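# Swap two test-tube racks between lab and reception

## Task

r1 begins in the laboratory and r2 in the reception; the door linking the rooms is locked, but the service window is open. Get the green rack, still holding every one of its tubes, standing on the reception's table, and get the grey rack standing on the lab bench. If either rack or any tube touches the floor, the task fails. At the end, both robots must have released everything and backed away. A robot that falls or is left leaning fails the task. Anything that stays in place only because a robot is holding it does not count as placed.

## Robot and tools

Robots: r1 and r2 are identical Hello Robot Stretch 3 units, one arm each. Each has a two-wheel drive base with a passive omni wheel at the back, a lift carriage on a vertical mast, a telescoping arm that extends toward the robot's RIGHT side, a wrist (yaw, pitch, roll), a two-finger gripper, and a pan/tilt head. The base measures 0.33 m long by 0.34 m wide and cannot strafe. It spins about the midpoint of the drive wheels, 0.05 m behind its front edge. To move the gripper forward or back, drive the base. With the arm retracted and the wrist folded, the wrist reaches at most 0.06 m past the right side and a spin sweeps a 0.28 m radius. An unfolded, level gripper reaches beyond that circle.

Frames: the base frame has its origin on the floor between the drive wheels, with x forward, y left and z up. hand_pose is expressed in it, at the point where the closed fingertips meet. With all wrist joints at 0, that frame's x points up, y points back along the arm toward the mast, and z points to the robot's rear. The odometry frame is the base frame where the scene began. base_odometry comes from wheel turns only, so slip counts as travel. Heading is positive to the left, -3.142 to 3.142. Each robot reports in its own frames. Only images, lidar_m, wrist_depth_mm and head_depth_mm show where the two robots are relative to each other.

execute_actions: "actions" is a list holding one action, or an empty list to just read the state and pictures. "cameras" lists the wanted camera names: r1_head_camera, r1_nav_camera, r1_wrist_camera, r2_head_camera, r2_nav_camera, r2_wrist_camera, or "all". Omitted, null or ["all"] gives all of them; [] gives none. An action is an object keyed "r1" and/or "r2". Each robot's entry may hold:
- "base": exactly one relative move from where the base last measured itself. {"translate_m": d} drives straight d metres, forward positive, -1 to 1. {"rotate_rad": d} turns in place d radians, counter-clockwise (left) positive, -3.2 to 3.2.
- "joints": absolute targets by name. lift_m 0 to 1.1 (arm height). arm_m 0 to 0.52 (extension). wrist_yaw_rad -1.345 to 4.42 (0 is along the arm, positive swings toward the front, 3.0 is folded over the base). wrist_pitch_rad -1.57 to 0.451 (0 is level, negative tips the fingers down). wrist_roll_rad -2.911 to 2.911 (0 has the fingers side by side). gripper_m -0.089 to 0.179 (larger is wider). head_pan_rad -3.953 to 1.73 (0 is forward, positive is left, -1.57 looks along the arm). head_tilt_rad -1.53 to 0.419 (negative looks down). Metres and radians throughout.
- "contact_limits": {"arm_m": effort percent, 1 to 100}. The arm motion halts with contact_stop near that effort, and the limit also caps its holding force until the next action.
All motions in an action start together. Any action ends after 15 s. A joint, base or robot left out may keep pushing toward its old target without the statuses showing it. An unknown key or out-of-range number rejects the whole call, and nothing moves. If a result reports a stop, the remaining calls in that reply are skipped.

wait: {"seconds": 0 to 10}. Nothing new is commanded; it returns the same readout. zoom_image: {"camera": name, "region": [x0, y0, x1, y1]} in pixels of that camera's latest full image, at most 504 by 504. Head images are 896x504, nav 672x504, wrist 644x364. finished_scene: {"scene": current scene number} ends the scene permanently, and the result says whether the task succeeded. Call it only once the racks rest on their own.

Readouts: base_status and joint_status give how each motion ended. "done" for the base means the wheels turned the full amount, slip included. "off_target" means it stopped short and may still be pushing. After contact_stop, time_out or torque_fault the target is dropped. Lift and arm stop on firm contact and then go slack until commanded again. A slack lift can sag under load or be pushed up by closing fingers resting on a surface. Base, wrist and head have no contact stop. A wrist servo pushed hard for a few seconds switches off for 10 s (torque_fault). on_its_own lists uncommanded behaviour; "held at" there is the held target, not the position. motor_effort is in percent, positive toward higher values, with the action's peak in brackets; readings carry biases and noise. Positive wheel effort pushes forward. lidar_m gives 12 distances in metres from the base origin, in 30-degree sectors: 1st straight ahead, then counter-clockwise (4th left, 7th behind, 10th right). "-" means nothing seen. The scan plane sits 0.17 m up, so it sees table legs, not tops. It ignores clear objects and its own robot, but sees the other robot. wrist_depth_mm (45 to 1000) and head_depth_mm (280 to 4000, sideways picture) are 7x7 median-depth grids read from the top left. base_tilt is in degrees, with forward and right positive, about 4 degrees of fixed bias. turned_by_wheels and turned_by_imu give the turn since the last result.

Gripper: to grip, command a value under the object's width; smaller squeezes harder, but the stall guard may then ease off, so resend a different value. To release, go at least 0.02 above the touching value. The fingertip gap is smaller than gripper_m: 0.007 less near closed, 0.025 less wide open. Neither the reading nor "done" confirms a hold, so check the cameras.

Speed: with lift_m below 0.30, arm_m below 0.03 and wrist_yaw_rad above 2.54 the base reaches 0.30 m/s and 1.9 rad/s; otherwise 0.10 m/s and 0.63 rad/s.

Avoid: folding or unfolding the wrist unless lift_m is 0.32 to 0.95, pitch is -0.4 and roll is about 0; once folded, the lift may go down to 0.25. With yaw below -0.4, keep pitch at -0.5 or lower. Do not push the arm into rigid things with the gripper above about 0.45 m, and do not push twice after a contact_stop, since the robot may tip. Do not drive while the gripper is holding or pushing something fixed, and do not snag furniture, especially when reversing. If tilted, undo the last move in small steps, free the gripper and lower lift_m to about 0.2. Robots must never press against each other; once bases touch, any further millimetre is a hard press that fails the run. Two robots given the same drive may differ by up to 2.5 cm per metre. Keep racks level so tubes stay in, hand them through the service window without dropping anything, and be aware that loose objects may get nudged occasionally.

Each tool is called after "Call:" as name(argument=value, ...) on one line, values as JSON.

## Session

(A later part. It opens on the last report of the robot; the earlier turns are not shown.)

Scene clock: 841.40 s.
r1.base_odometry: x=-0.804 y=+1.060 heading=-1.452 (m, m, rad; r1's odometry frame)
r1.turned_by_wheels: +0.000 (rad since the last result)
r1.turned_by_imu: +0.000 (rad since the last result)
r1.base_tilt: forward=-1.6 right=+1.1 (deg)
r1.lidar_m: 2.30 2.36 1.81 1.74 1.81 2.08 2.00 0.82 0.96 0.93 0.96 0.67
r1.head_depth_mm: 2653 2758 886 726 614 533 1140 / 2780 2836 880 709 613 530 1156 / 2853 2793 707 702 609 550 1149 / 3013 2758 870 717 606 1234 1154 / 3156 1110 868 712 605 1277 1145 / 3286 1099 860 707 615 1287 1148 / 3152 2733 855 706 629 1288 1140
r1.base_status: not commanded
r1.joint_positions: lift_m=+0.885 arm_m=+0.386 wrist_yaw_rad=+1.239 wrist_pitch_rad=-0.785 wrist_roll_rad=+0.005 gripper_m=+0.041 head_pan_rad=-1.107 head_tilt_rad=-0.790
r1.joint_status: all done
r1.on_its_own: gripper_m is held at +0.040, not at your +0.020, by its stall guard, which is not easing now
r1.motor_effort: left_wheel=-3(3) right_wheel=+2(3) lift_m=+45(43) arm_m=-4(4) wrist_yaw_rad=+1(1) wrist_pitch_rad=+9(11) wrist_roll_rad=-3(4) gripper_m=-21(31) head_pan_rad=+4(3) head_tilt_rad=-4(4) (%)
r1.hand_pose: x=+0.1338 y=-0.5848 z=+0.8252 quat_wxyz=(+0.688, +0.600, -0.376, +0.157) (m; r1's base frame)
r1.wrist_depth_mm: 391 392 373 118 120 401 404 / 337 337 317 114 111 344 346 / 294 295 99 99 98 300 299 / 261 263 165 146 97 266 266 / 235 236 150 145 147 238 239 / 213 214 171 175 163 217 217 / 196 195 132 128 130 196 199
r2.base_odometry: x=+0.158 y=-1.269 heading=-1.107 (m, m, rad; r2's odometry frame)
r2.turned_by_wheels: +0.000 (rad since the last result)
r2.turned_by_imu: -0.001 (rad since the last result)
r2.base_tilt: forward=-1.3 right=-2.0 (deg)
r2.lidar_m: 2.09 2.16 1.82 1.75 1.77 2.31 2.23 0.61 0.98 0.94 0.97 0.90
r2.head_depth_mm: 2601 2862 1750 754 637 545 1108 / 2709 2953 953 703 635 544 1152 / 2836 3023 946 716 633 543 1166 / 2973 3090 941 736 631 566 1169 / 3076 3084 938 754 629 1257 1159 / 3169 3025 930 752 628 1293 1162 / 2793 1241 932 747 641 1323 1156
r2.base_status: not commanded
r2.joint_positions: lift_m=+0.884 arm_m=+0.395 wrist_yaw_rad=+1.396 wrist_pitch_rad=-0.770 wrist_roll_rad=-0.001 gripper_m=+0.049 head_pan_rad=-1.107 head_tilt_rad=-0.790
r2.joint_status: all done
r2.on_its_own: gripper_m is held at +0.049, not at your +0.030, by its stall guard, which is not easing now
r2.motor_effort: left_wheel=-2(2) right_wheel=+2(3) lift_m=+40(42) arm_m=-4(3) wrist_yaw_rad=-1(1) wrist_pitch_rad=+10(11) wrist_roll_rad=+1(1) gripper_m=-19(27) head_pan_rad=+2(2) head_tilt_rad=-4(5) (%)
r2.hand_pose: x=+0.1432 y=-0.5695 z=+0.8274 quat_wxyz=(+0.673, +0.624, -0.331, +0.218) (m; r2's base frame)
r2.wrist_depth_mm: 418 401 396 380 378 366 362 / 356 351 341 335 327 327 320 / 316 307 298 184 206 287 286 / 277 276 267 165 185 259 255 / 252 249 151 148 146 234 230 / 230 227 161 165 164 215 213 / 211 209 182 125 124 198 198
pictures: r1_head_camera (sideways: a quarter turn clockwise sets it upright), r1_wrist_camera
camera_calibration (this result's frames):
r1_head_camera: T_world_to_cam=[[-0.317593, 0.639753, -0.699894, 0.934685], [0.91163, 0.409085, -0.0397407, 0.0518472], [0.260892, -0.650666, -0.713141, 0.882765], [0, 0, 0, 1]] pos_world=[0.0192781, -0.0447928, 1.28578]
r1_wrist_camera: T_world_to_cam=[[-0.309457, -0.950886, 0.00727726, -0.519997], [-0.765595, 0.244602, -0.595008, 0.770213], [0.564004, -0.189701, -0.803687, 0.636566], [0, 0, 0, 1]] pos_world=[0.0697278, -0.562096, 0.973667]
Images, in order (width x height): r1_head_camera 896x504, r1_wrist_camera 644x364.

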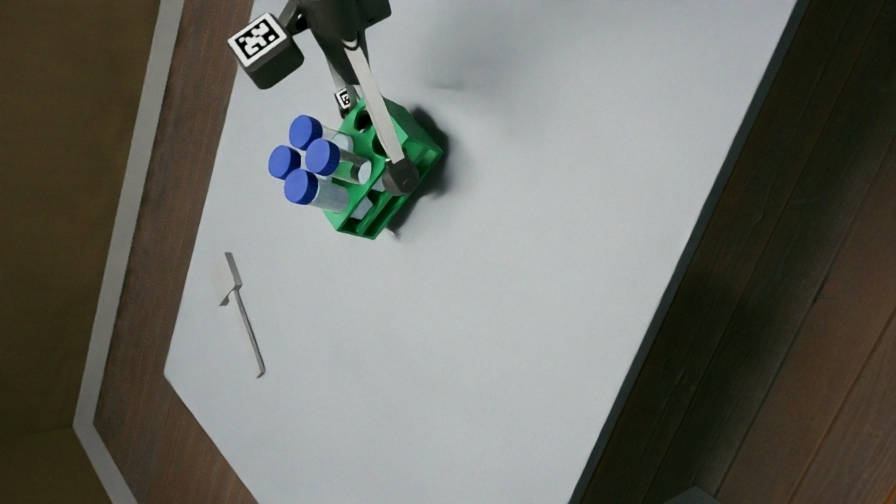

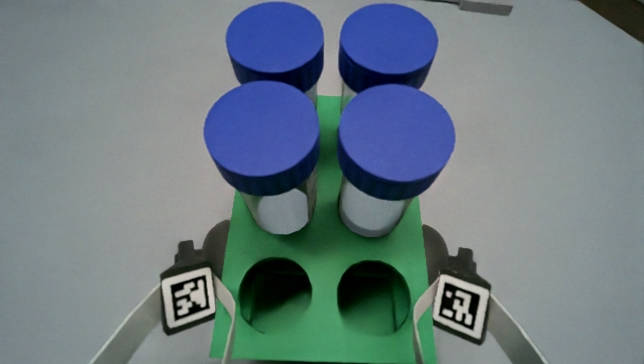

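Call:
execute_actions(actions=[{"r1": {"joints": {"lift_m": 0.96, "wrist_pitch_rad": -1.0}}, "r2": {"joints": {"lift_m": 0.96}}}], cameras=["r1_wrist_camera", "r1_head_camera", "r2_head_camera"])

Scene clock: 858.47 s.
r1.base_odometry: x=-0.804 y=+1.060 heading=-1.452 (m, m, rad; r1's odometry frame)
r1.turned_by_wheels: +0.000 (rad since the last result)
r1.turned_by_imu: -0.001 (rad since the last result)
r1.base_tilt: forward=-1.6 right=+1.1 (deg)
r1.lidar_m: 2.30 2.35 1.81 1.74 1.81 2.08 2.00 0.82 0.96 0.93 0.97 0.67
r1.head_depth_mm: 2666 2853 887 706 615 533 1144 / 2777 2795 654 688 612 532 1154 / 2877 2775 690 701 610 550 1154 / 3020 2738 874 716 605 1236 1146 / 3167 1109 867 713 605 1272 1148 / 3261 1104 862 710 615 1300 1148 / 3173 2728 860 705 628 1287 1138
r1.base_status: not commanded
r1.joint_positions: lift_m=+0.960 arm_m=+0.386 wrist_yaw_rad=+1.239 wrist_pitch_rad=-1.024 wrist_roll_rad=+0.005 gripper_m=+0.041 head_pan_rad=-1.107 head_tilt_rad=-0.790
r1.joint_status: all done
r1.on_its_own: gripper_m is held at +0.040, not at your +0.020, by its stall guard, which is not easing now
r1.motor_effort: left_wheel=-3(3) right_wheel=+3(3) lift_m=+44(45) arm_m=-4(3) wrist_yaw_rad=+2(1) wrist_pitch_rad=+6(10) wrist_roll_rad=-3(4) gripper_m=-20(21) head_pan_rad=+3(3) head_tilt_rad=-4(4) (%)
r1.hand_pose: x=+0.0851 y=-0.5681 z=+0.8671 quat_wxyz=(+0.703, +0.640, -0.302, +0.074) (m; r1's base frame)
r1.wrist_depth_mm: 360 360 349 118 120 358 358 / 332 331 121 117 111 332 333 / 309 309 99 99 98 309 310 / 289 289 284 148 146 290 291 / 273 273 149 145 148 273 273 / 255 256 171 176 164 256 256 / 243 242 132 129 130 241 243
r2.base_odometry: x=+0.158 y=-1.269 heading=-1.107 (m, m, rad; r2's odometry frame)
r2.turned_by_wheels: +0.000 (rad since the last result)
r2.turned_by_imu: -0.001 (rad since the last result)
r2.base_tilt: forward=-1.3 right=-2.1 (deg)
r2.lidar_m: 2.09 2.17 1.82 1.75 1.77 2.30 2.23 0.61 0.98 0.94 0.97 0.90
r2.head_depth_mm: 2616 2851 919 762 636 545 1109 / 2713 2958 987 739 636 543 1147 / 2851 3049 680 739 633 543 1164 / 2940 3122 943 757 631 565 1171 / 3058 3087 936 753 629 1251 1165 / 3144 3060 936 753 628 1298 1162 / 2803 1237 934 750 640 1322 1156
r2.base_status: not commanded
r2.joint_positions: lift_m=+0.959 arm_m=+0.395 wrist_yaw_rad=+1.396 wrist_pitch_rad=-0.770 wrist_roll_rad=-0.001 gripper_m=+0.049 head_pan_rad=-1.107 head_tilt_rad=-0.790
r2.joint_status: all done
r2.on_its_own: gripper_m is held at +0.049, not at your +0.030, by its stall guard, which is not easing now
r2.motor_effort: left_wheel=-2(2) right_wheel=+2(2) lift_m=+39(42) arm_m=-4(4) wrist_yaw_rad=-1(0) wrist_pitch_rad=+10(11) wrist_roll_rad=+1(1) gripper_m=-20(20) head_pan_rad=+2(3) head_tilt_rad=-4(3) (%)
r2.hand_pose: x=+0.1432 y=-0.5695 z=+0.9024 quat_wxyz=(+0.673, +0.624, -0.331, +0.218) (m; r2's base frame)
r2.wrist_depth_mm: - 544 528 513 511 509 - / - 476 456 446 444 433 422 / 444 412 400 184 206 389 378 / 381 370 355 163 185 347 343 / 336 334 150 148 146 321 313 / 307 305 160 165 163 289 285 / 283 280 181 124 123 267 266
pictures: r1_head_camera (sideways: a quarter turn clockwise sets it upright), r1_wrist_camera, r2_head_camera (sideways: a quarter turn clockwise sets it upright)
camera_calibration (this result's frames):
r1_head_camera: T_world_to_cam=[[-0.317594, 0.639753, -0.699894, 0.934685], [0.91163, 0.409086, -0.0397407, 0.0518472], [0.260892, -0.650666, -0.713141, 0.882765], [0, 0, 0, 1]] pos_world=[0.0192782, -0.0447928, 1.28578]
r1_wrist_camera: T_world_to_cam=[[-0.308465, -0.951231, 0.00314313, -0.516164], [-0.876956, 0.283096, -0.388336, 0.605891], [0.368507, -0.122544, -0.921513, 0.857768], [0, 0, 0, 1]] pos_world=[0.0560282, -0.557402, 1.02736]
r2_head_camera: T_world_to_cam=[[-0.322294, 0.596146, -0.735348, 0.972045], [0.900055, 0.433658, -0.0429168, 0.0478994], [0.293305, -0.675686, -0.676329, 0.836932], [0, 0, 0, 1]] pos_world=[0.0246956, -0.034749, 1.28289]
Images, in order (width x height): r1_head_camera 896x504, r1_wrist_camera 644x364, r2_head_camera 896x504.

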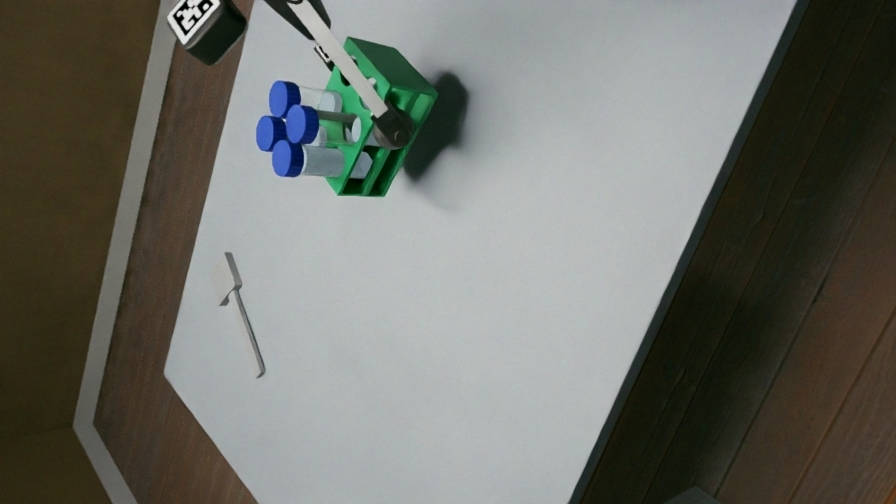

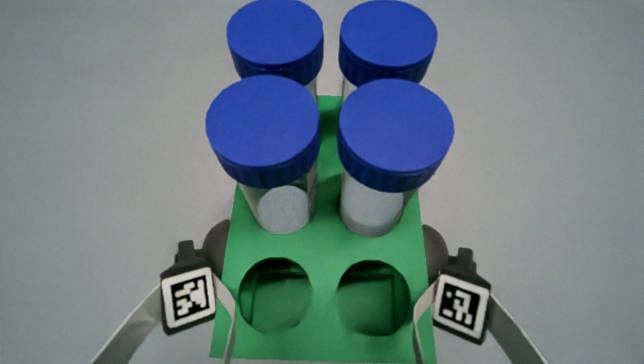

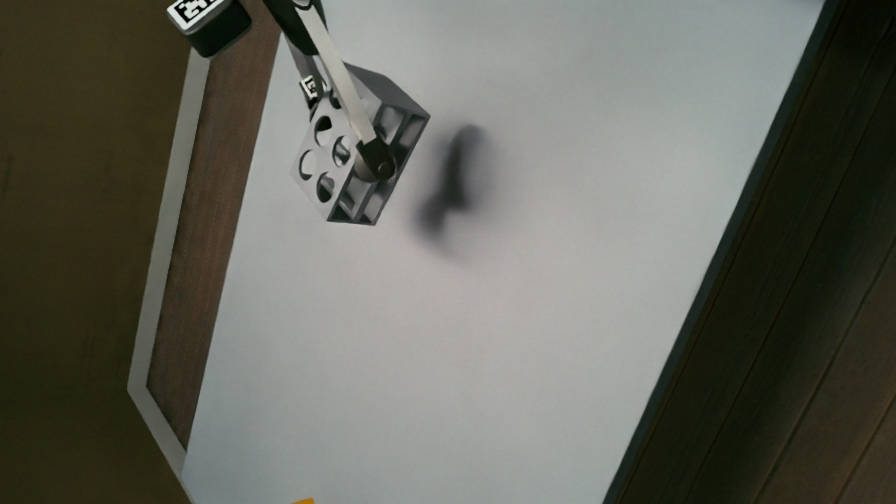

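Call:
execute_actions(actions=[{"r1": {"joints": {"lift_m": 1.095, "wrist_yaw_rad": 0.0, "arm_m": 0.05}}, "r2": {"joints": {"lift_m": 1.07, "wrist_yaw_rad": 0.0, "arm_m": 0.05}}}], cameras=["r1_wrist_camera", "r2_wrist_camera"])

Call:
execute_actions(actions=[{"r1": {"base": {"translate_m": 1.0}, "joints": {"head_pan_rad": 0.0, "head_tilt_rad": -0.3}}, "r2": {"base": {"translate_m": -1.0}, "joints": {"head_pan_rad": -3.14, "head_tilt_rad": -0.3}}}], cameras=[])

Call:
execute_actions(actions=[{"r1": {"base": {"translate_m": 0.75}}, "r2": {"base": {"translate_m": -0.68}}}], cameras=["r1_nav_camera", "r2_nav_camera", "r1_wrist_camera", "r2_wrist_camera"])

Scene clock: 894.10 s.
r1.base_odometry: x=-0.804 y=+1.060 heading=-1.452 (m, m, rad; r1's odometry frame)
r1.turned_by_wheels: +0.000 (rad since the last result)
r1.turned_by_imu: -0.001 (rad since the last result)
r1.base_tilt: forward=-1.6 right=+1.1 (deg)
r1.lidar_m: 2.30 2.36 1.80 1.74 1.81 2.08 2.00 0.82 0.97 0.93 0.96 0.67
r1.head_depth_mm: 2642 2838 884 379 343 532 1138 / 2783 2843 879 742 587 531 1155 / 2867 2828 876 721 609 551 1152 / 3014 2767 872 717 609 1231 1149 / 3191 1111 868 713 606 1276 1152 / 3236 1102 863 711 614 1303 1142 / 3160 2721 861 709 631 1288 1142
r1.base_status: not commanded
r1.joint_positions: lift_m=+1.095 arm_m=+0.050 wrist_yaw_rad=+0.001 wrist_pitch_rad=-1.025 wrist_roll_rad=+0.005 gripper_m=+0.041 head_pan_rad=-1.107 head_tilt_rad=-0.790
r1.joint_status: all done
r1.on_its_own: gripper_m is held at +0.040, not at your +0.020, by its stall guard, which is not easing now
r1.motor_effort: left_wheel=-3(3) right_wheel=+2(2) lift_m=+44(44) arm_m=-4(5) wrist_yaw_rad=+0(4) wrist_pitch_rad=+7(7) wrist_roll_rad=-3(3) gripper_m=-21(21) head_pan_rad=+3(3) head_tilt_rad=-4(3) (%)
r1.hand_pose: x=-0.0215 y=-0.3076 z=+1.0019 quat_wxyz=(+0.615, +0.346, -0.617, -0.348) (m; r1's base frame)
r1.wrist_depth_mm: 538 545 523 118 120 546 545 / 498 501 122 117 111 502 497 / 469 463 99 99 98 474 473 / 437 437 426 148 146 438 439 / 413 412 149 145 148 411 412 / 388 388 171 175 163 389 389 / - - 132 128 131 380 373
r2.base_odometry: x=+0.158 y=-1.269 heading=-1.107 (m, m, rad; r2's odometry frame)
r2.turned_by_wheels: +0.000 (rad since the last result)
r2.turned_by_imu: -0.001 (rad since the last result)
r2.base_tilt: forward=-1.3 right=-2.1 (deg)
r2.lidar_m: 2.10 2.16 1.82 1.75 1.77 2.31 2.23 0.61 0.98 0.94 0.97 0.90
r2.head_depth_mm: 2638 2882 956 704 607 545 1111 / 2696 2925 952 762 634 545 1152 / 2820 3024 944 758 633 543 1164 / 2956 3112 944 756 631 565 1166 / 3079 3066 941 754 630 1253 1160 / 3168 3049 936 752 628 1304 1157 / 2795 1239 934 750 640 1325 1157
r2.base_status: not commanded
r2.joint_positions: lift_m=+1.069 arm_m=+0.050 wrist_yaw_rad=+0.001 wrist_pitch_rad=-0.771 wrist_roll_rad=-0.001 gripper_m=+0.049 head_pan_rad=-1.107 head_tilt_rad=-0.790
r2.joint_status: all done
r2.on_its_own: gripper_m is held at +0.049, not at your +0.030, by its stall guard, which is not easing now
r2.motor_effort: left_wheel=-2(2) right_wheel=+2(2) lift_m=+39(41) arm_m=-4(2) wrist_yaw_rad=-2(6) wrist_pitch_rad=+10(11) wrist_roll_rad=+1(1) gripper_m=-20(20) head_pan_rad=+2(2) head_tilt_rad=-4(4) (%)
r2.hand_pose: x=-0.0214 y=-0.3623 z=+1.0123 quat_wxyz=(+0.656, +0.266, -0.654, -0.266) (m; r2's base frame)
r2.wrist_depth_mm: 789 740 744 715 709 682 702 / 657 644 637 627 605 603 595 / 562 568 552 183 206 539 516 / 517 511 495 164 185 476 462 / 466 463 150 148 146 426 423 / 424 421 161 166 163 398 390 / 388 389 181 124 122 367 369
pictures: r1_wrist_camera, r2_wrist_camera
camera_calibration (this result's frames):
r1_wrist_camera: T_world_to_cam=[[-0.999811, -0.0191254, 0.00347766, -0.0302014], [-0.0189806, 0.921854, -0.387072, 0.704682], [0.00419703, -0.387065, -0.922043, 0.964558], [0, 0, 0, 1]] pos_world=[-0.0208687, -0.276845, 1.16223]
r2_wrist_camera: T_world_to_cam=[[-0.998655, -0.0239591, -0.0459906, 0.0220285], [0.00524089, 0.835698, -0.549164, 0.88822], [0.0515918, -0.548666, -0.834448, 0.812304], [0, 0, 0, 1]] pos_world=[-0.0245644, -0.296073, 1.16662]
Images, in order (width x height): r1_wrist_camera 644x364, r2_wrist_camera 644x364.

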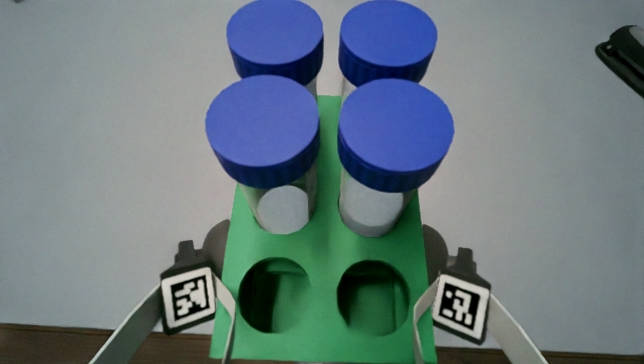

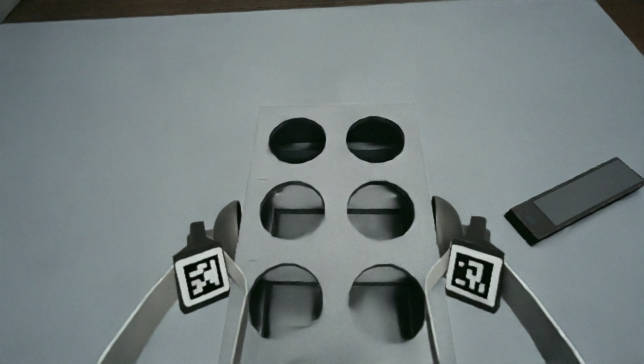

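Scene clock: 905.53 s.
r1.base_odometry: x=-0.685 y=+0.067 heading=-1.452 (m, m, rad; r1's odometry frame)
r1.turned_by_wheels: +0.000 (rad since the last result)
r1.turned_by_imu: -0.001 (rad since the last result)
r1.base_tilt: forward=-1.7 right=+1.0 (deg)
r1.lidar_m: 1.30 1.36 1.80 1.74 1.81 2.47 1.79 0.45 0.99 2.98 1.85 1.35
r1.head_depth_mm: - - - 1370 1496 1624 1493 / - - - 1371 1471 1603 1506 / - - - 1367 1466 1591 1500 / 1117 1187 1280 1351 1457 1567 1498 / 1112 1180 1261 1343 1447 1566 1494 / 1109 1176 1249 1339 1440 1560 1481 / 1099 1165 1248 1321 1422 1547 1498
r1.base_status: done
r1.joint_positions: lift_m=+1.095 arm_m=+0.050 wrist_yaw_rad=+0.001 wrist_pitch_rad=-1.025 wrist_roll_rad=+0.005 gripper_m=+0.041 head_pan_rad=-0.007 head_tilt_rad=-0.310
r1.joint_status: all done
r1.on_its_own: gripper_m is held at +0.040, not at your +0.020, by its stall guard, which is not easing now
r1.motor_effort: left_wheel=-3(2) right_wheel=+2(7) lift_m=+44(45) arm_m=-4(4) wrist_yaw_rad=+0(0) wrist_pitch_rad=+7(7) wrist_roll_rad=-3(3) gripper_m=-21(21) head_pan_rad=+3(36) head_tilt_rad=+3(23) (%)
r1.hand_pose: x=-0.0215 y=-0.3076 z=+1.0019 quat_wxyz=(+0.615, +0.346, -0.617, -0.348) (m; r1's base frame)
r1.wrist_depth_mm: - - - 118 120 579 550 / - - 121 117 111 - 510 / - - 99 99 98 - 474 / - - - 148 146 - 440 / - - 149 145 149 - 411 / - - 171 175 163 - 397 / - - 132 129 131 - 378
r2.base_odometry: x=-0.289 y=-0.375 heading=-1.108 (m, m, rad; r2's odometry frame)
r2.turned_by_wheels: +0.000 (rad since the last result)
r2.turned_by_imu: +0.001 (rad since the last result)
r2.base_tilt: forward=-1.3 right=-2.1 (deg)
r2.lidar_m: 1.88 2.50 1.79 1.71 1.75 1.29 1.23 1.28 1.73 3.04 1.04 0.52
r2.head_depth_mm: 1082 1141 1183 - - - - / 1079 1136 1181 - - - - / 1077 1129 1173 - - - - / 1073 1127 1173 - - - - / 1066 1121 1177 - - - - / 1153 - - - - - - / 3045 - - - - - -
r2.base_status: done
r2.joint_positions: lift_m=+1.069 arm_m=+0.050 wrist_yaw_rad=+0.001 wrist_pitch_rad=-0.771 wrist_roll_rad=-0.001 gripper_m=+0.049 head_pan_rad=-3.133 head_tilt_rad=-0.310
r2.joint_status: all done
r2.on_its_own: gripper_m is held at +0.049, not at your +0.030, by its stall guard, which is not easing now
r2.motor_effort: left_wheel=-2(10) right_wheel=+3(4) lift_m=+39(39) arm_m=-4(3) wrist_yaw_rad=-1(1) wrist_pitch_rad=+10(10) wrist_roll_rad=+0(1) gripper_m=-19(19) head_pan_rad=-2(30) head_tilt_rad=+3(23) (%)
r2.hand_pose: x=-0.0214 y=-0.3623 z=+1.0123 quat_wxyz=(+0.656, +0.266, -0.654, -0.266) (m; r2's base frame)
r2.wrist_depth_mm: 778 - - - - - - / 658 857 - - - - - / 581 - - 184 208 - - / 536 - - 163 186 - - / 554 - 149 148 146 - - / - - 161 166 164 - - / - - 181 124 123 - -
pictures: none
No camera images: the call's "cameras" was empty. Leave "cameras" out to get every camera's image.

Scene clock: 914.47 s.
r1.base_odometry: x=-0.596 y=-0.678 heading=-1.452 (m, m, rad; r1's odometry frame)
r1.turned_by_wheels: +0.000 (rad since the last result)
r1.turned_by_imu: -0.001 (rad since the last result)
r1.base_tilt: forward=-1.6 right=+1.1 (deg)
r1.lidar_m: 0.56 0.58 0.77 1.74 1.81 2.47 1.13 1.12 3.11 2.18 0.79 0.58
r1.head_depth_mm: - - - 3425 822 606 482 / - - 3043 3448 818 606 502 / 447 476 507 542 581 629 696 / 450 476 509 545 585 632 691 / 448 475 506 540 583 629 683 / 445 472 503 539 579 624 677 / 443 471 500 533 574 620 674
r1.base_status: done
r1.joint_positions: lift_m=+1.095 arm_m=+0.050 wrist_yaw_rad=+0.001 wrist_pitch_rad=-1.025 wrist_roll_rad=+0.005 gripper_m=+0.041 head_pan_rad=-0.007 head_tilt_rad=-0.310
r1.joint_status: not commanded
r1.on_its_own: gripper_m is held at +0.040, not at your +0.020, by its stall guard, which is not easing now
r1.motor_effort: left_wheel=-3(4) right_wheel=+2(9) lift_m=+44(44) arm_m=-4(4) wrist_yaw_rad=+0(1) wrist_pitch_rad=+7(7) wrist_roll_rad=-3(3) gripper_m=-21(21) head_pan_rad=+3(3) head_tilt_rad=+4(4) (%)
r1.hand_pose: x=-0.0215 y=-0.3076 z=+1.0019 quat_wxyz=(+0.615, +0.346, -0.617, -0.348) (m; r1's base frame)
r1.wrist_depth_mm: 434 - - 118 120 - - / 701 - 122 117 111 - - / 708 - 99 99 98 - - / 716 - - 148 146 - - / 730 - 149 145 148 - - / 731 - 170 174 163 - - / 732 - 131 128 130 - -
r2.base_odometry: x=-0.593 y=+0.234 heading=-1.108 (m, m, rad; r2's odometry frame)
r2.turned_by_wheels: +0.000 (rad since the last result)
r2.turned_by_imu: +0.000 (rad since the last result)
r2.base_tilt: forward=-1.3 right=-2.1 (deg)
r2.lidar_m: 1.16 2.47 1.78 1.72 0.75 0.58 0.56 0.57 0.78 2.08 3.16 1.14
r2.head_depth_mm: 467 491 510 - - - - / 466 490 509 - - - - / 464 488 507 - - - - / 463 486 505 - - - - / 461 484 508 - - - - / 459 483 508 - - - - / 452 473 498 - - - -
r2.base_status: done
r2.joint_positions: lift_m=+1.069 arm_m=+0.050 wrist_yaw_rad=+0.001 wrist_pitch_rad=-0.771 wrist_roll_rad=-0.001 gripper_m=+0.049 head_pan_rad=-3.133 head_tilt_rad=-0.310
r2.joint_status: not commanded
r2.on_its_own: gripper_m is held at +0.049, not at your +0.030, by its stall guard, which is not easing now
r2.motor_effort: left_wheel=-2(9) right_wheel=+3(4) lift_m=+39(39) arm_m=-4(3) wrist_yaw_rad=-1(1) wrist_pitch_rad=+10(11) wrist_roll_rad=+1(1) gripper_m=-19(19) head_pan_rad=-2(2) head_tilt_rad=+3(3) (%)
r2.hand_pose: x=-0.0214 y=-0.3623 z=+1.0123 quat_wxyz=(+0.656, +0.266, -0.654, -0.266) (m; r2's base frame)
r2.wrist_depth_mm: - - - - - - 471 / - - - - - - 419 / - - - 184 206 - 380 / - - - 163 185 - 681 / - - 151 148 146 989 682 / - - 161 167 164 909 692 / - - 179 125 123 - 665
pictures: r1_nav_camera (sideways: a quarter turn counterclockwise sets it upright), r1_wrist_camera, r2_nav_camera (sideways: a quarter turn counterclockwise sets it upright), r2_wrist_camera
camera_calibration (this result's frames):
r1_nav_camera: T_world_to_cam=[[0.336051, -0.024816, 0.941517, -1.19343], [0.0143557, -0.999402, -0.0314656, 0.0888192], [0.941734, 0.0240902, -0.335494, 0.387196], [0, 0, 0, 1]] pos_world=[0.0351426, 0.0498223, 1.25633]
r1_wrist_camera: T_world_to_cam=[[-0.999811, -0.0191249, 0.00347767, -0.0302013], [-0.0189801, 0.921854, -0.387072, 0.704682], [0.00419682, -0.387065, -0.922043, 0.964558], [0, 0, 0, 1]] pos_world=[-0.0208687, -0.276845, 1.16223]
r2_nav_camera: T_world_to_cam=[[-0.269301, 0.0203706, 0.962841, -1.20971], [-0.0255523, 0.999273, -0.0282882, 0.0801788], [-0.962717, -0.0322208, -0.268584, 0.312981], [0, 0, 0, 1]] pos_world=[-0.0224144, -0.0453936, 1.25109]
r2_wrist_camera: T_world_to_cam=[[-0.998654, -0.0239597, -0.0459906, 0.0220283], [0.00524037, 0.835698, -0.549164, 0.88822], [0.051592, -0.548666, -0.834448, 0.812304], [0, 0, 0, 1]] pos_world=[-0.0245644, -0.296073, 1.16662]
Images, in order (width x height): r1_nav_camera 672x504, r1_wrist_camera 644x364, r2_nav_camera 672x504, r2_wrist_camera 644x364.

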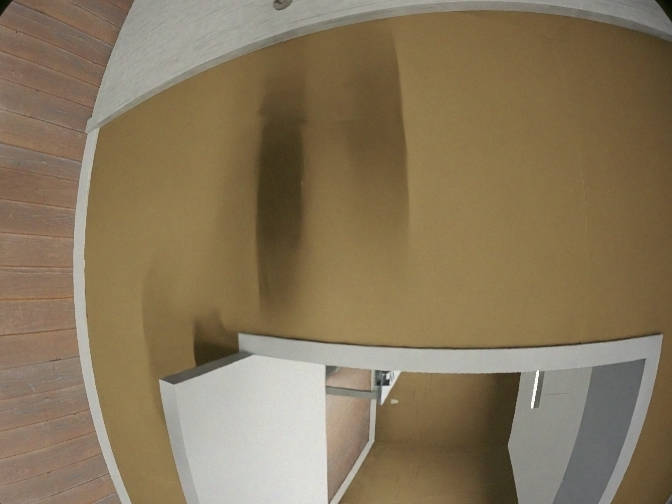

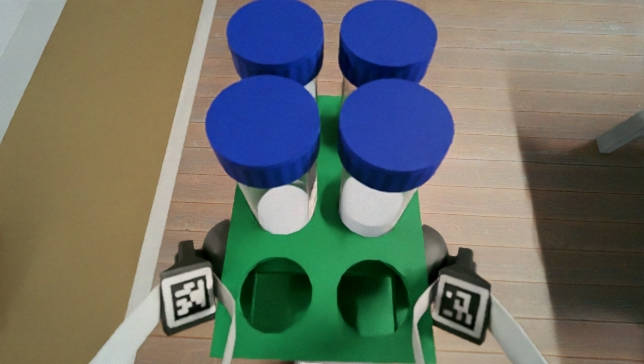

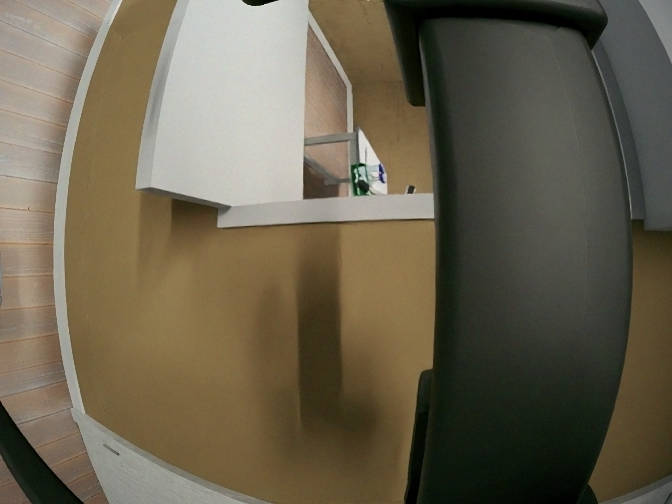

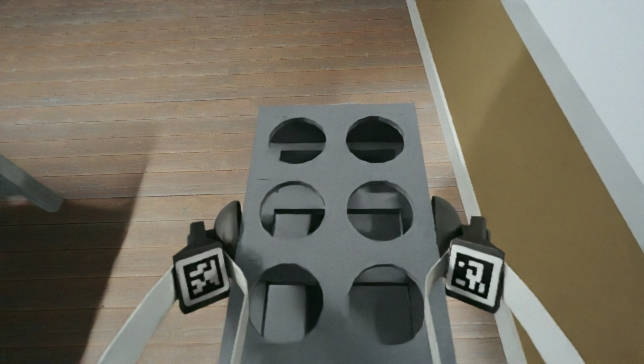

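Call:
execute_actions(actions=[{"r1": {"base": {"rotate_rad": 1.571}, "joints": {"head_pan_rad": -1.57, "head_tilt_rad": -0.6}}, "r2": {"base": {"rotate_rad": -1.571}, "joints": {"head_pan_rad": -1.57, "head_tilt_rad": -0.6}}}], cameras=["r1_nav_camera", "r2_nav_camera"])

Scene clock: 929.60 s.
r1.base_odometry: x=-0.596 y=-0.678 heading=+0.119 (m, m, rad; r1's odometry frame)
r1.turned_by_wheels: +1.571 (rad since the last result)
r1.turned_by_imu: +1.584 (rad since the last result)
r1.base_tilt: forward=-1.6 right=+0.9 (deg)
r1.lidar_m: 1.74 1.80 2.46 1.13 1.12 3.12 2.24 0.80 0.58 0.56 0.58 0.78
r1.head_depth_mm: - - - - 559 914 1149 / - - - - 558 907 1138 / - - - - - 916 1125 / - 500 - - - 365 1112 / 450 499 560 625 396 886 1104 / 447 496 557 634 739 885 1090 / 446 495 555 631 733 876 1084
r1.base_status: done
r1.joint_positions: lift_m=+1.095 arm_m=+0.050 wrist_yaw_rad=+0.001 wrist_pitch_rad=-1.025 wrist_roll_rad=+0.005 gripper_m=+0.041 head_pan_rad=-1.563 head_tilt_rad=-0.592
r1.joint_status: all done
r1.on_its_own: gripper_m is held at +0.040, not at your +0.020, by its stall guard, which is not easing now
r1.motor_effort: left_wheel=-3(7) right_wheel=+3(7) lift_m=+44(45) arm_m=-4(4) wrist_yaw_rad=+0(1) wrist_pitch_rad=+7(7) wrist_roll_rad=-3(3) gripper_m=-21(21) head_pan_rad=-2(36) head_tilt_rad=-3(18) (%)
r1.hand_pose: x=-0.0215 y=-0.3076 z=+1.0019 quat_wxyz=(+0.615, +0.346, -0.617, -0.348) (m; r1's base frame)
r1.wrist_depth_mm: 371 369 334 118 120 377 380 / 457 447 122 117 112 351 352 / 599 587 99 99 98 327 329 / 799 826 695 149 146 306 308 / - - 149 145 149 290 288 / - - 170 175 163 - - / - - 131 129 130 - -
r2.base_odometry: x=-0.593 y=+0.234 heading=-2.679 (m, m, rad; r2's odometry frame)
r2.turned_by_wheels: -1.571 (rad since the last result)
r2.turned_by_imu: -1.564 (rad since the last result)
r2.base_tilt: forward=-1.3 right=-2.1 (deg)
r2.lidar_m: 2.08 3.18 1.15 1.17 2.46 1.77 1.72 0.76 0.58 0.56 0.58 0.78
r2.head_depth_mm: - - - - 742 830 1003 / 443 - - - - 824 989 / 443 - - - - 835 978 / 444 488 - 598 - 826 972 / 442 486 540 598 691 804 961 / 440 484 536 601 687 798 955 / 434 473 542 698 601 742 945
r2.base_status: done
r2.joint_positions: lift_m=+1.069 arm_m=+0.050 wrist_yaw_rad=+0.001 wrist_pitch_rad=-0.771 wrist_roll_rad=-0.001 gripper_m=+0.049 head_pan_rad=-1.577 head_tilt_rad=-0.592
r2.joint_status: all done
r2.on_its_own: gripper_m is held at +0.049, not at your +0.030, by its stall guard, which is not easing now
r2.motor_effort: left_wheel=+3(11) right_wheel=-1(6) lift_m=+39(39) arm_m=-4(4) wrist_yaw_rad=-2(1) wrist_pitch_rad=+11(11) wrist_roll_rad=+0(1) gripper_m=-19(19) head_pan_rad=+2(29) head_tilt_rad=-3(17) (%)
r2.hand_pose: x=-0.0214 y=-0.3623 z=+1.0123 quat_wxyz=(+0.656, +0.266, -0.654, -0.266) (m; r2's base frame)
r2.wrist_depth_mm: 526 273 284 282 282 287 288 / 449 337 326 330 331 334 337 / 406 391 379 185 205 396 401 / 363 361 469 163 186 492 501 / 323 328 151 148 146 634 617 / 297 298 161 165 164 877 889 / 275 - 181 124 123 - -
pictures: r1_nav_camera (sideways: a quarter turn counterclockwise sets it upright), r2_nav_camera (sideways: a quarter turn counterclockwise sets it upright)
camera_calibration (this result's frames):
r1_nav_camera: T_world_to_cam=[[-0.0178592, -0.585701, 0.81033, -1.02016], [-0.999151, -0.0196415, -0.0362175, 0.101176], [0.0371288, -0.810289, -0.584853, 0.717182], [0, 0, 0, 1]] pos_world=[0.0562423, -0.0143951, 1.24977]
r2_nav_camera: T_world_to_cam=[[-0.0259826, -0.526875, 0.849545, -1.06336], [-0.99949, -0.00207854, -0.0318576, 0.0907558], [0.0185508, -0.84994, -0.526553, 0.642694], [0, 0, 0, 1]] pos_world=[0.0511582, -0.0138173, 1.24467]
Images, in order (width x height): r1_nav_camera 672x504, r2_nav_camera 672x504.

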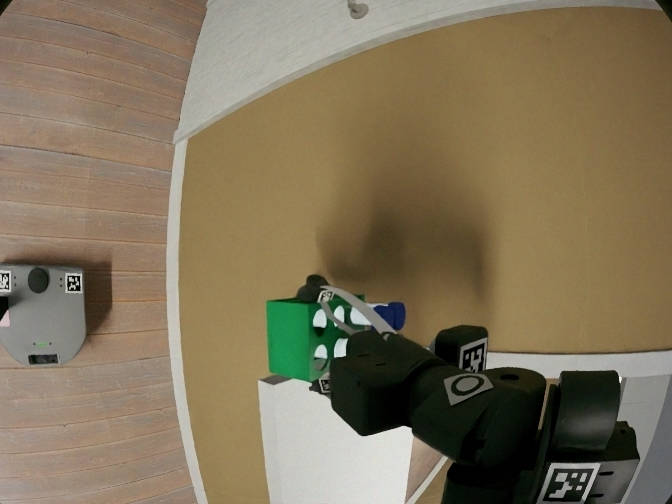

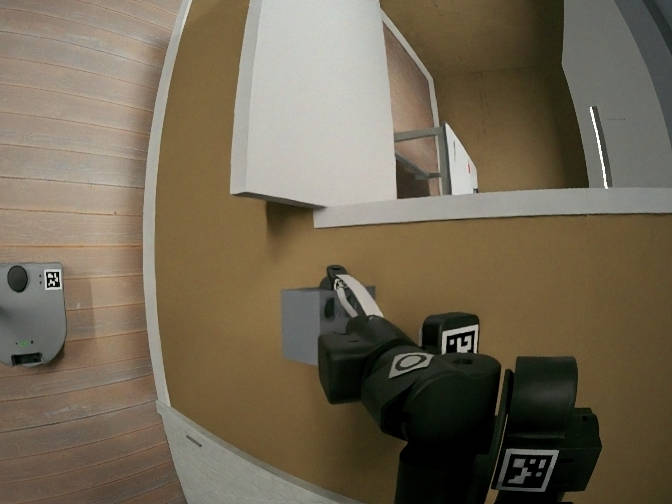

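Call:
execute_actions(actions=[{"r1": {"base": {"translate_m": -0.79}}, "r2": {"base": {"translate_m": 0.4}}}], cameras=["r1_nav_camera", "r2_nav_camera"])

Scene clock: 961.67 s.
r1.base_odometry: x=-1.381 y=-0.771 heading=+0.119 (m, m, rad; r1's odometry frame)
r1.turned_by_wheels: +0.000 (rad since the last result)
r1.turned_by_imu: -0.002 (rad since the last result)
r1.base_tilt: forward=-1.6 right=+1.1 (deg)
r1.lidar_m: 2.07 2.62 1.17 1.09 3.17 2.30 2.22 0.80 0.58 0.56 0.58 0.80
r1.head_depth_mm: - - - - 558 923 1155 / - - - - 559 914 1143 / - - - - - 920 1136 / - 2355 - - - 364 1116 / - 2589 3071 699 395 891 1112 / - 2360 2445 698 550 890 1101 / - - 3001 696 548 496 1090
r1.base_status: done
r1.joint_positions: lift_m=+1.095 arm_m=+0.050 wrist_yaw_rad=+0.001 wrist_pitch_rad=-1.025 wrist_roll_rad=+0.005 gripper_m=+0.041 head_pan_rad=-1.563 head_tilt_rad=-0.592
r1.joint_status: not commanded
r1.on_its_own: gripper_m is held at +0.040, not at your +0.020, by its stall guard, which is not easing now
r1.motor_effort: left_wheel=-3(8) right_wheel=+2(4) lift_m=+45(44) arm_m=-4(4) wrist_yaw_rad=+0(0) wrist_pitch_rad=+7(7) wrist_roll_rad=-3(3) gripper_m=-21(21) head_pan_rad=-2(3) head_tilt_rad=-2(3) (%)
r1.hand_pose: x=-0.0215 y=-0.3076 z=+1.0019 quat_wxyz=(+0.615, +0.346, -0.617, -0.348) (m; r1's base frame)
r1.wrist_depth_mm: 374 377 362 118 120 376 341 / 349 349 121 117 111 350 424 / 325 325 99 99 98 326 525 / 304 303 297 149 105 307 671 / - 304 149 145 148 292 980 / - - 171 174 163 - - / - - 132 128 131 - -
r2.base_odometry: x=-0.951 y=+0.055 heading=-2.678 (m, m, rad; r2's odometry frame)
r2.turned_by_wheels: +0.000 (rad since the last result)
r2.turned_by_imu: -0.004 (rad since the last result)
r2.base_tilt: forward=-1.2 right=-2.1 (deg)
r2.lidar_m: 2.06 2.75 1.24 1.11 3.06 2.18 2.12 0.79 0.57 0.55 0.57 0.78
r2.head_depth_mm: - - - - 555 493 995 / - - - - - 492 985 / - - - - - 479 972 / - 2617 - 763 - 475 961 / - 2728 3453 760 551 476 954 / - 2715 3214 756 584 475 947 / - - 3198 754 582 474 937
r2.base_status: done
r2.joint_positions: lift_m=+1.069 arm_m=+0.050 wrist_yaw_rad=+0.001 wrist_pitch_rad=-0.771 wrist_roll_rad=-0.001 gripper_m=+0.049 head_pan_rad=-1.577 head_tilt_rad=-0.592
r2.joint_status: not commanded
r2.on_its_own: gripper_m is held at +0.049, not at your +0.030, by its stall guard, which is not easing now
r2.motor_effort: left_wheel=+3(9) right_wheel=-1(3) lift_m=+39(40) arm_m=-4(5) wrist_yaw_rad=-1(1) wrist_pitch_rad=+10(11) wrist_roll_rad=+1(1) gripper_m=-20(20) head_pan_rad=+2(2) head_tilt_rad=-4(2) (%)
r2.hand_pose: x=-0.0214 y=-0.3623 z=+1.0123 quat_wxyz=(+0.656, +0.266, -0.654, -0.266) (m; r2's base frame)
r2.wrist_depth_mm: 538 510 510 493 490 414 289 / 462 449 443 433 427 401 322 / 406 398 385 184 207 369 397 / 359 351 344 163 185 333 497 / 325 322 150 147 146 302 616 / 296 291 161 166 163 281 288 / 276 272 179 124 123 259 268
pictures: r1_nav_camera (sideways: a quarter turn counterclockwise sets it upright), r2_nav_camera (sideways: a quarter turn counterclockwise sets it upright)
camera_calibration (this result's frames):
r1_nav_camera: T_world_to_cam=[[-0.0178593, -0.585701, 0.81033, -1.02016], [-0.999151, -0.0196414, -0.0362175, 0.101176], [0.0371287, -0.810289, -0.584853, 0.717182], [0, 0, 0, 1]] pos_world=[0.0562423, -0.0143951, 1.24977]
r2_nav_camera: T_world_to_cam=[[-0.0259825, -0.526875, 0.849545, -1.06336], [-0.99949, -0.00207866, -0.0318576, 0.0907558], [0.0185509, -0.84994, -0.526553, 0.642694], [0, 0, 0, 1]] pos_world=[0.0511582, -0.0138173, 1.24467]
Images, in order (width x height): r1_nav_camera 672x504, r2_nav_camera 672x504.

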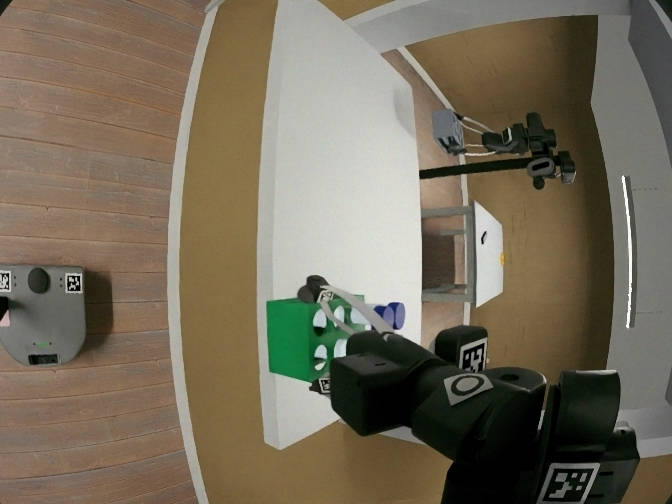

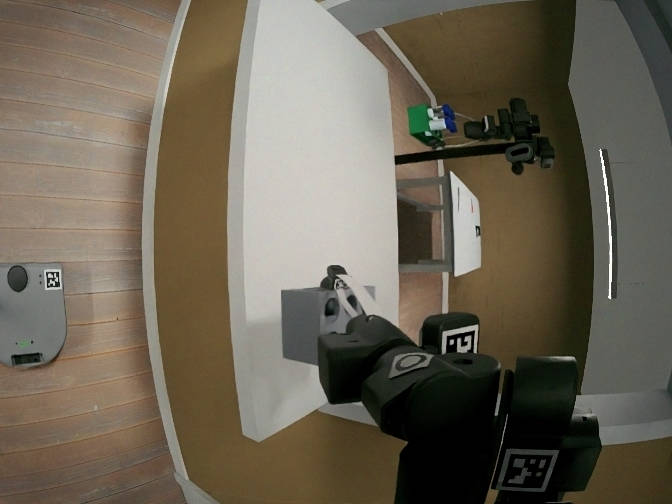

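Call:
execute_actions(actions=[{"r1": {"joints": {"arm_m": 0.36}}, "r2": {"joints": {"arm_m": 0.32}}}], cameras=[])

Call:
execute_actions(actions=[{"r1": {"joints": {"lift_m": 1.035}}, "r2": {"joints": {"lift_m": 0.992}}}], cameras=["r1_head_camera", "r2_head_camera", "r1_wrist_camera", "r2_wrist_camera"])

Scene clock: 980.70 s.
r1.base_odometry: x=-1.381 y=-0.771 heading=+0.119 (m, m, rad; r1's odometry frame)
r1.turned_by_wheels: +0.000 (rad since the last result)
r1.turned_by_imu: -0.001 (rad since the last result)
r1.base_tilt: forward=-1.7 right=+1.0 (deg)
r1.lidar_m: 2.06 2.61 1.17 1.09 3.15 2.30 2.22 0.80 0.59 0.56 0.58 0.80
r1.head_depth_mm: - - 679 674 559 919 1158 / - - 3128 708 559 915 1147 / - - 3091 704 555 908 1135 / - - 635 675 555 900 1126 / - 2553 3083 699 553 893 1114 / - 2379 2449 697 551 886 1104 / - - 3001 695 548 495 1094
r1.base_status: not commanded
r1.joint_positions: lift_m=+1.095 arm_m=+0.360 wrist_yaw_rad=+0.000 wrist_pitch_rad=-1.025 wrist_roll_rad=+0.005 gripper_m=+0.041 head_pan_rad=-1.563 head_tilt_rad=-0.593
r1.joint_status: all done
r1.on_its_own: gripper_m is held at +0.040, not at your +0.020, by its stall guard, which is not easing now
r1.motor_effort: left_wheel=-3(3) right_wheel=+3(3) lift_m=+44(44) arm_m=+3(4) wrist_yaw_rad=+2(0) wrist_pitch_rad=+7(7) wrist_roll_rad=-3(3) gripper_m=-21(21) head_pan_rad=-3(2) head_tilt_rad=-3(2) (%)
r1.hand_pose: x=-0.0216 y=-0.6171 z=+1.0019 quat_wxyz=(+0.615, +0.346, -0.617, -0.348) (m; r1's base frame)
r1.wrist_depth_mm: 372 373 362 118 120 380 - / 343 345 122 117 111 350 - / 322 324 99 99 98 325 - / 304 302 295 148 146 303 298 / 283 285 149 145 148 287 278 / 266 267 171 175 163 272 264 / 254 253 132 128 130 253 252
r2.base_odometry: x=-0.951 y=+0.055 heading=-2.678 (m, m, rad; r2's odometry frame)
r2.turned_by_wheels: +0.000 (rad since the last result)
r2.turned_by_imu: -0.001 (rad since the last result)
r2.base_tilt: forward=-1.2 right=-2.1 (deg)
r2.lidar_m: 2.07 2.74 1.24 1.11 3.05 2.19 2.12 0.79 0.57 0.55 0.57 0.78
r2.head_depth_mm: - - 675 678 591 493 993 / - - 3521 768 590 491 983 / - - 3477 736 588 481 974 / - - 615 677 588 478 963 / - 2708 3456 760 586 476 954 / - 2716 3250 757 584 475 946 / - - 3218 755 581 473 936
r2.base_status: not commanded
r2.joint_positions: lift_m=+1.069 arm_m=+0.320 wrist_yaw_rad=+0.001 wrist_pitch_rad=-0.771 wrist_roll_rad=-0.001 gripper_m=+0.049 head_pan_rad=-1.577 head_tilt_rad=-0.593
r2.joint_status: all done
r2.on_its_own: gripper_m is held at +0.049, not at your +0.030, by its stall guard, which is not easing now
r2.motor_effort: left_wheel=+3(3) right_wheel=-2(2) lift_m=+39(40) arm_m=+4(4) wrist_yaw_rad=-1(1) wrist_pitch_rad=+11(11) wrist_roll_rad=+1(1) gripper_m=-19(19) head_pan_rad=+2(2) head_tilt_rad=-4(2) (%)
r2.hand_pose: x=-0.0215 y=-0.6317 z=+1.0123 quat_wxyz=(+0.656, +0.266, -0.654, -0.266) (m; r2's base frame)
r2.wrist_depth_mm: - - - - - - - / - 991 - - 426 - - / 396 393 383 184 208 375 - / 358 353 342 163 186 336 - / 321 322 150 147 146 306 277 / 298 291 161 166 163 278 269 / 271 265 181 125 123 256 252
pictures: none
No camera images: the call's "cameras" was empty. Leave "cameras" out to get every camera's image.

Scene clock: 982.23 s.
r1.base_odometry: x=-1.381 y=-0.771 heading=+0.119 (m, m, rad; r1's odometry frame)
r1.turned_by_wheels: +0.000 (rad since the last result)
r1.turned_by_imu: +0.000 (rad since the last result)
r1.base_tilt: forward=-1.6 right=+1.2 (deg)
r1.lidar_m: 2.07 2.62 1.17 1.09 3.17 2.31 2.22 0.80 0.58 0.56 0.58 0.80
r1.head_depth_mm: - - 681 676 559 922 1157 / - - 3116 707 556 915 1144 / - - 3036 702 556 906 1137 / - - - 645 554 899 1123 / - 2601 3040 674 553 894 1112 / - 2345 2420 698 551 890 1103 / - - 3049 693 549 496 1092
r1.base_status: not commanded
r1.joint_positions: lift_m=+1.035 arm_m=+0.360 wrist_yaw_rad=+0.000 wrist_pitch_rad=-1.025 wrist_roll_rad=+0.005 gripper_m=+0.041 head_pan_rad=-1.563 head_tilt_rad=-0.593
r1.joint_status: all done
r1.on_its_own: gripper_m is held at +0.040, not at your +0.020, by its stall guard, which is not easing now
r1.motor_effort: left_wheel=-3(3) right_wheel=+3(3) lift_m=+33(38) arm_m=+3(3) wrist_yaw_rad=+1(1) wrist_pitch_rad=+7(7) wrist_roll_rad=-3(3) gripper_m=-21(21) head_pan_rad=-3(2) head_tilt_rad=-3(3) (%)
r1.hand_pose: x=-0.0216 y=-0.6170 z=+0.9422 quat_wxyz=(+0.615, +0.346, -0.617, -0.348) (m; r1's base frame)
r1.wrist_depth_mm: 292 293 282 118 120 295 - / 272 271 122 117 111 274 282 / 252 254 99 99 98 255 256 / 237 237 232 148 146 239 240 / 223 224 149 145 149 224 225 / 210 210 172 174 163 212 213 / 199 199 132 129 130 198 201
r2.base_odometry: x=-0.951 y=+0.055 heading=-2.678 (m, m, rad; r2's odometry frame)
r2.turned_by_wheels: +0.000 (rad since the last result)
r2.turned_by_imu: +0.000 (rad since the last result)
r2.base_tilt: forward=-1.3 right=-2.0 (deg)
r2.lidar_m: 2.06 2.74 1.24 1.10 3.06 2.19 2.12 0.79 0.57 0.55 0.57 0.78
r2.head_depth_mm: - - - 679 591 494 996 / - - 3301 769 591 493 987 / - - - 733 588 481 974 / - - - 652 588 477 964 / - 2731 3431 744 586 477 955 / - 2711 3232 757 584 474 946 / - - 3229 756 582 473 937
r2.base_status: not commanded
r2.joint_positions: lift_m=+0.993 arm_m=+0.320 wrist_yaw_rad=+0.001 wrist_pitch_rad=-0.771 wrist_roll_rad=-0.001 gripper_m=+0.049 head_pan_rad=-1.577 head_tilt_rad=-0.593
r2.joint_status: all done
r2.on_its_own: gripper_m is held at +0.049, not at your +0.030, by its stall guard, which is not easing now
r2.motor_effort: left_wheel=+3(3) right_wheel=-2(2) lift_m=+17(38) arm_m=+4(4) wrist_yaw_rad=-1(1) wrist_pitch_rad=+11(10) wrist_roll_rad=+1(1) gripper_m=-19(20) head_pan_rad=+2(2) head_tilt_rad=-3(3) (%)
r2.hand_pose: x=-0.0215 y=-0.6317 z=+0.9354 quat_wxyz=(+0.656, +0.266, -0.654, -0.266) (m; r2's base frame)
r2.wrist_depth_mm: - 859 366 358 350 347 - / 331 323 320 313 310 304 - / 292 290 279 184 206 268 271 / 260 256 249 164 187 241 238 / 235 233 151 147 146 222 219 / 213 213 161 165 163 204 200 / 194 196 181 124 123 187 186
pictures: r1_head_camera (sideways: a quarter turn clockwise sets it upright), r1_wrist_camera, r2_head_camera (sideways: a quarter turn clockwise sets it upright), r2_wrist_camera
camera_calibration (this result's frames):
r1_head_camera: T_world_to_cam=[[-0.00208081, 0.563112, -0.826378, 1.09763], [0.99867, -0.0414025, -0.0307273, 0.0395908], [-0.051517, -0.825343, -0.562277, 0.688427], [0, 0, 0, 1]] pos_world=[-0.00178847, -0.0482593, 1.29536]
r1_wrist_camera: T_world_to_cam=[[-0.999829, -0.0181525, 0.00348006, -0.0354246], [-0.0180854, 0.921975, -0.386827, 0.966683], [0.00381335, -0.386824, -0.922146, 0.790042], [0, 0, 0, 1]] pos_world=[-0.0209484, -0.586293, 1.1026]
r2_head_camera: T_world_to_cam=[[-0.018284, 0.520095, -0.853913, 1.12475], [0.998806, -0.0291878, -0.039164, 0.0424217], [-0.0452928, -0.85361, -0.51894, 0.634249], [0, 0, 0, 1]] pos_world=[0.0069208, -0.0423389, 1.29124]
r2_wrist_camera: T_world_to_cam=[[-0.998667, -0.0233924, -0.0460003, 0.0123146], [0.00571388, 0.835764, -0.549059, 1.07106], [0.0512892, -0.54859, -0.834517, 0.600501], [0, 0, 0, 1]] pos_world=[-0.024621, -0.565438, 1.08977]
Images, in order (width x height): r1_head_camera 896x504, r1_wrist_camera 644x364, r2_head_camera 896x504, r2_wrist_camera 644x364.

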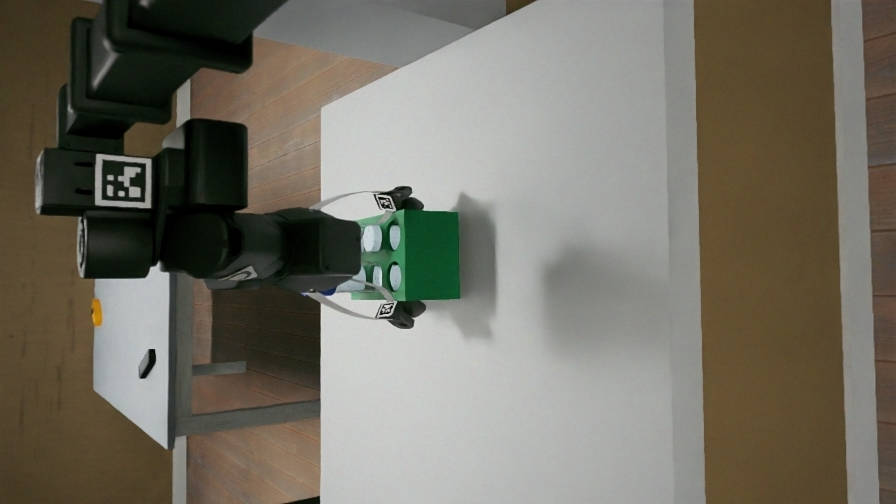

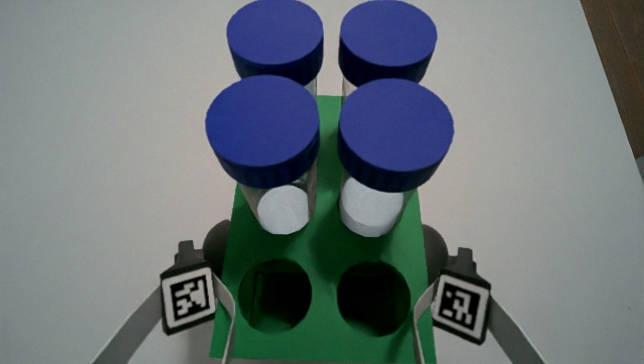

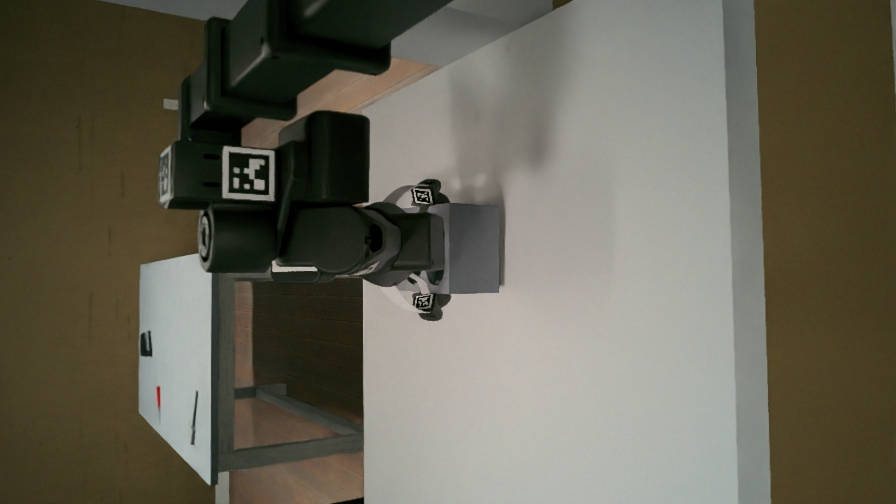

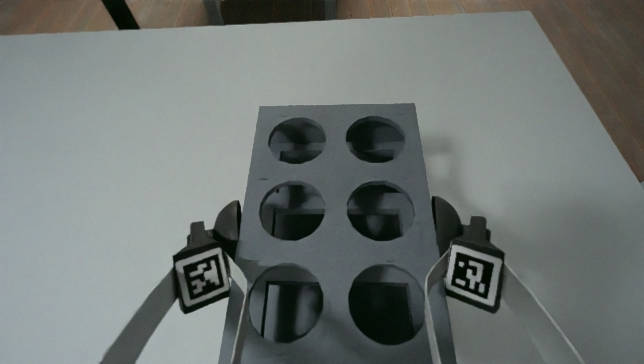

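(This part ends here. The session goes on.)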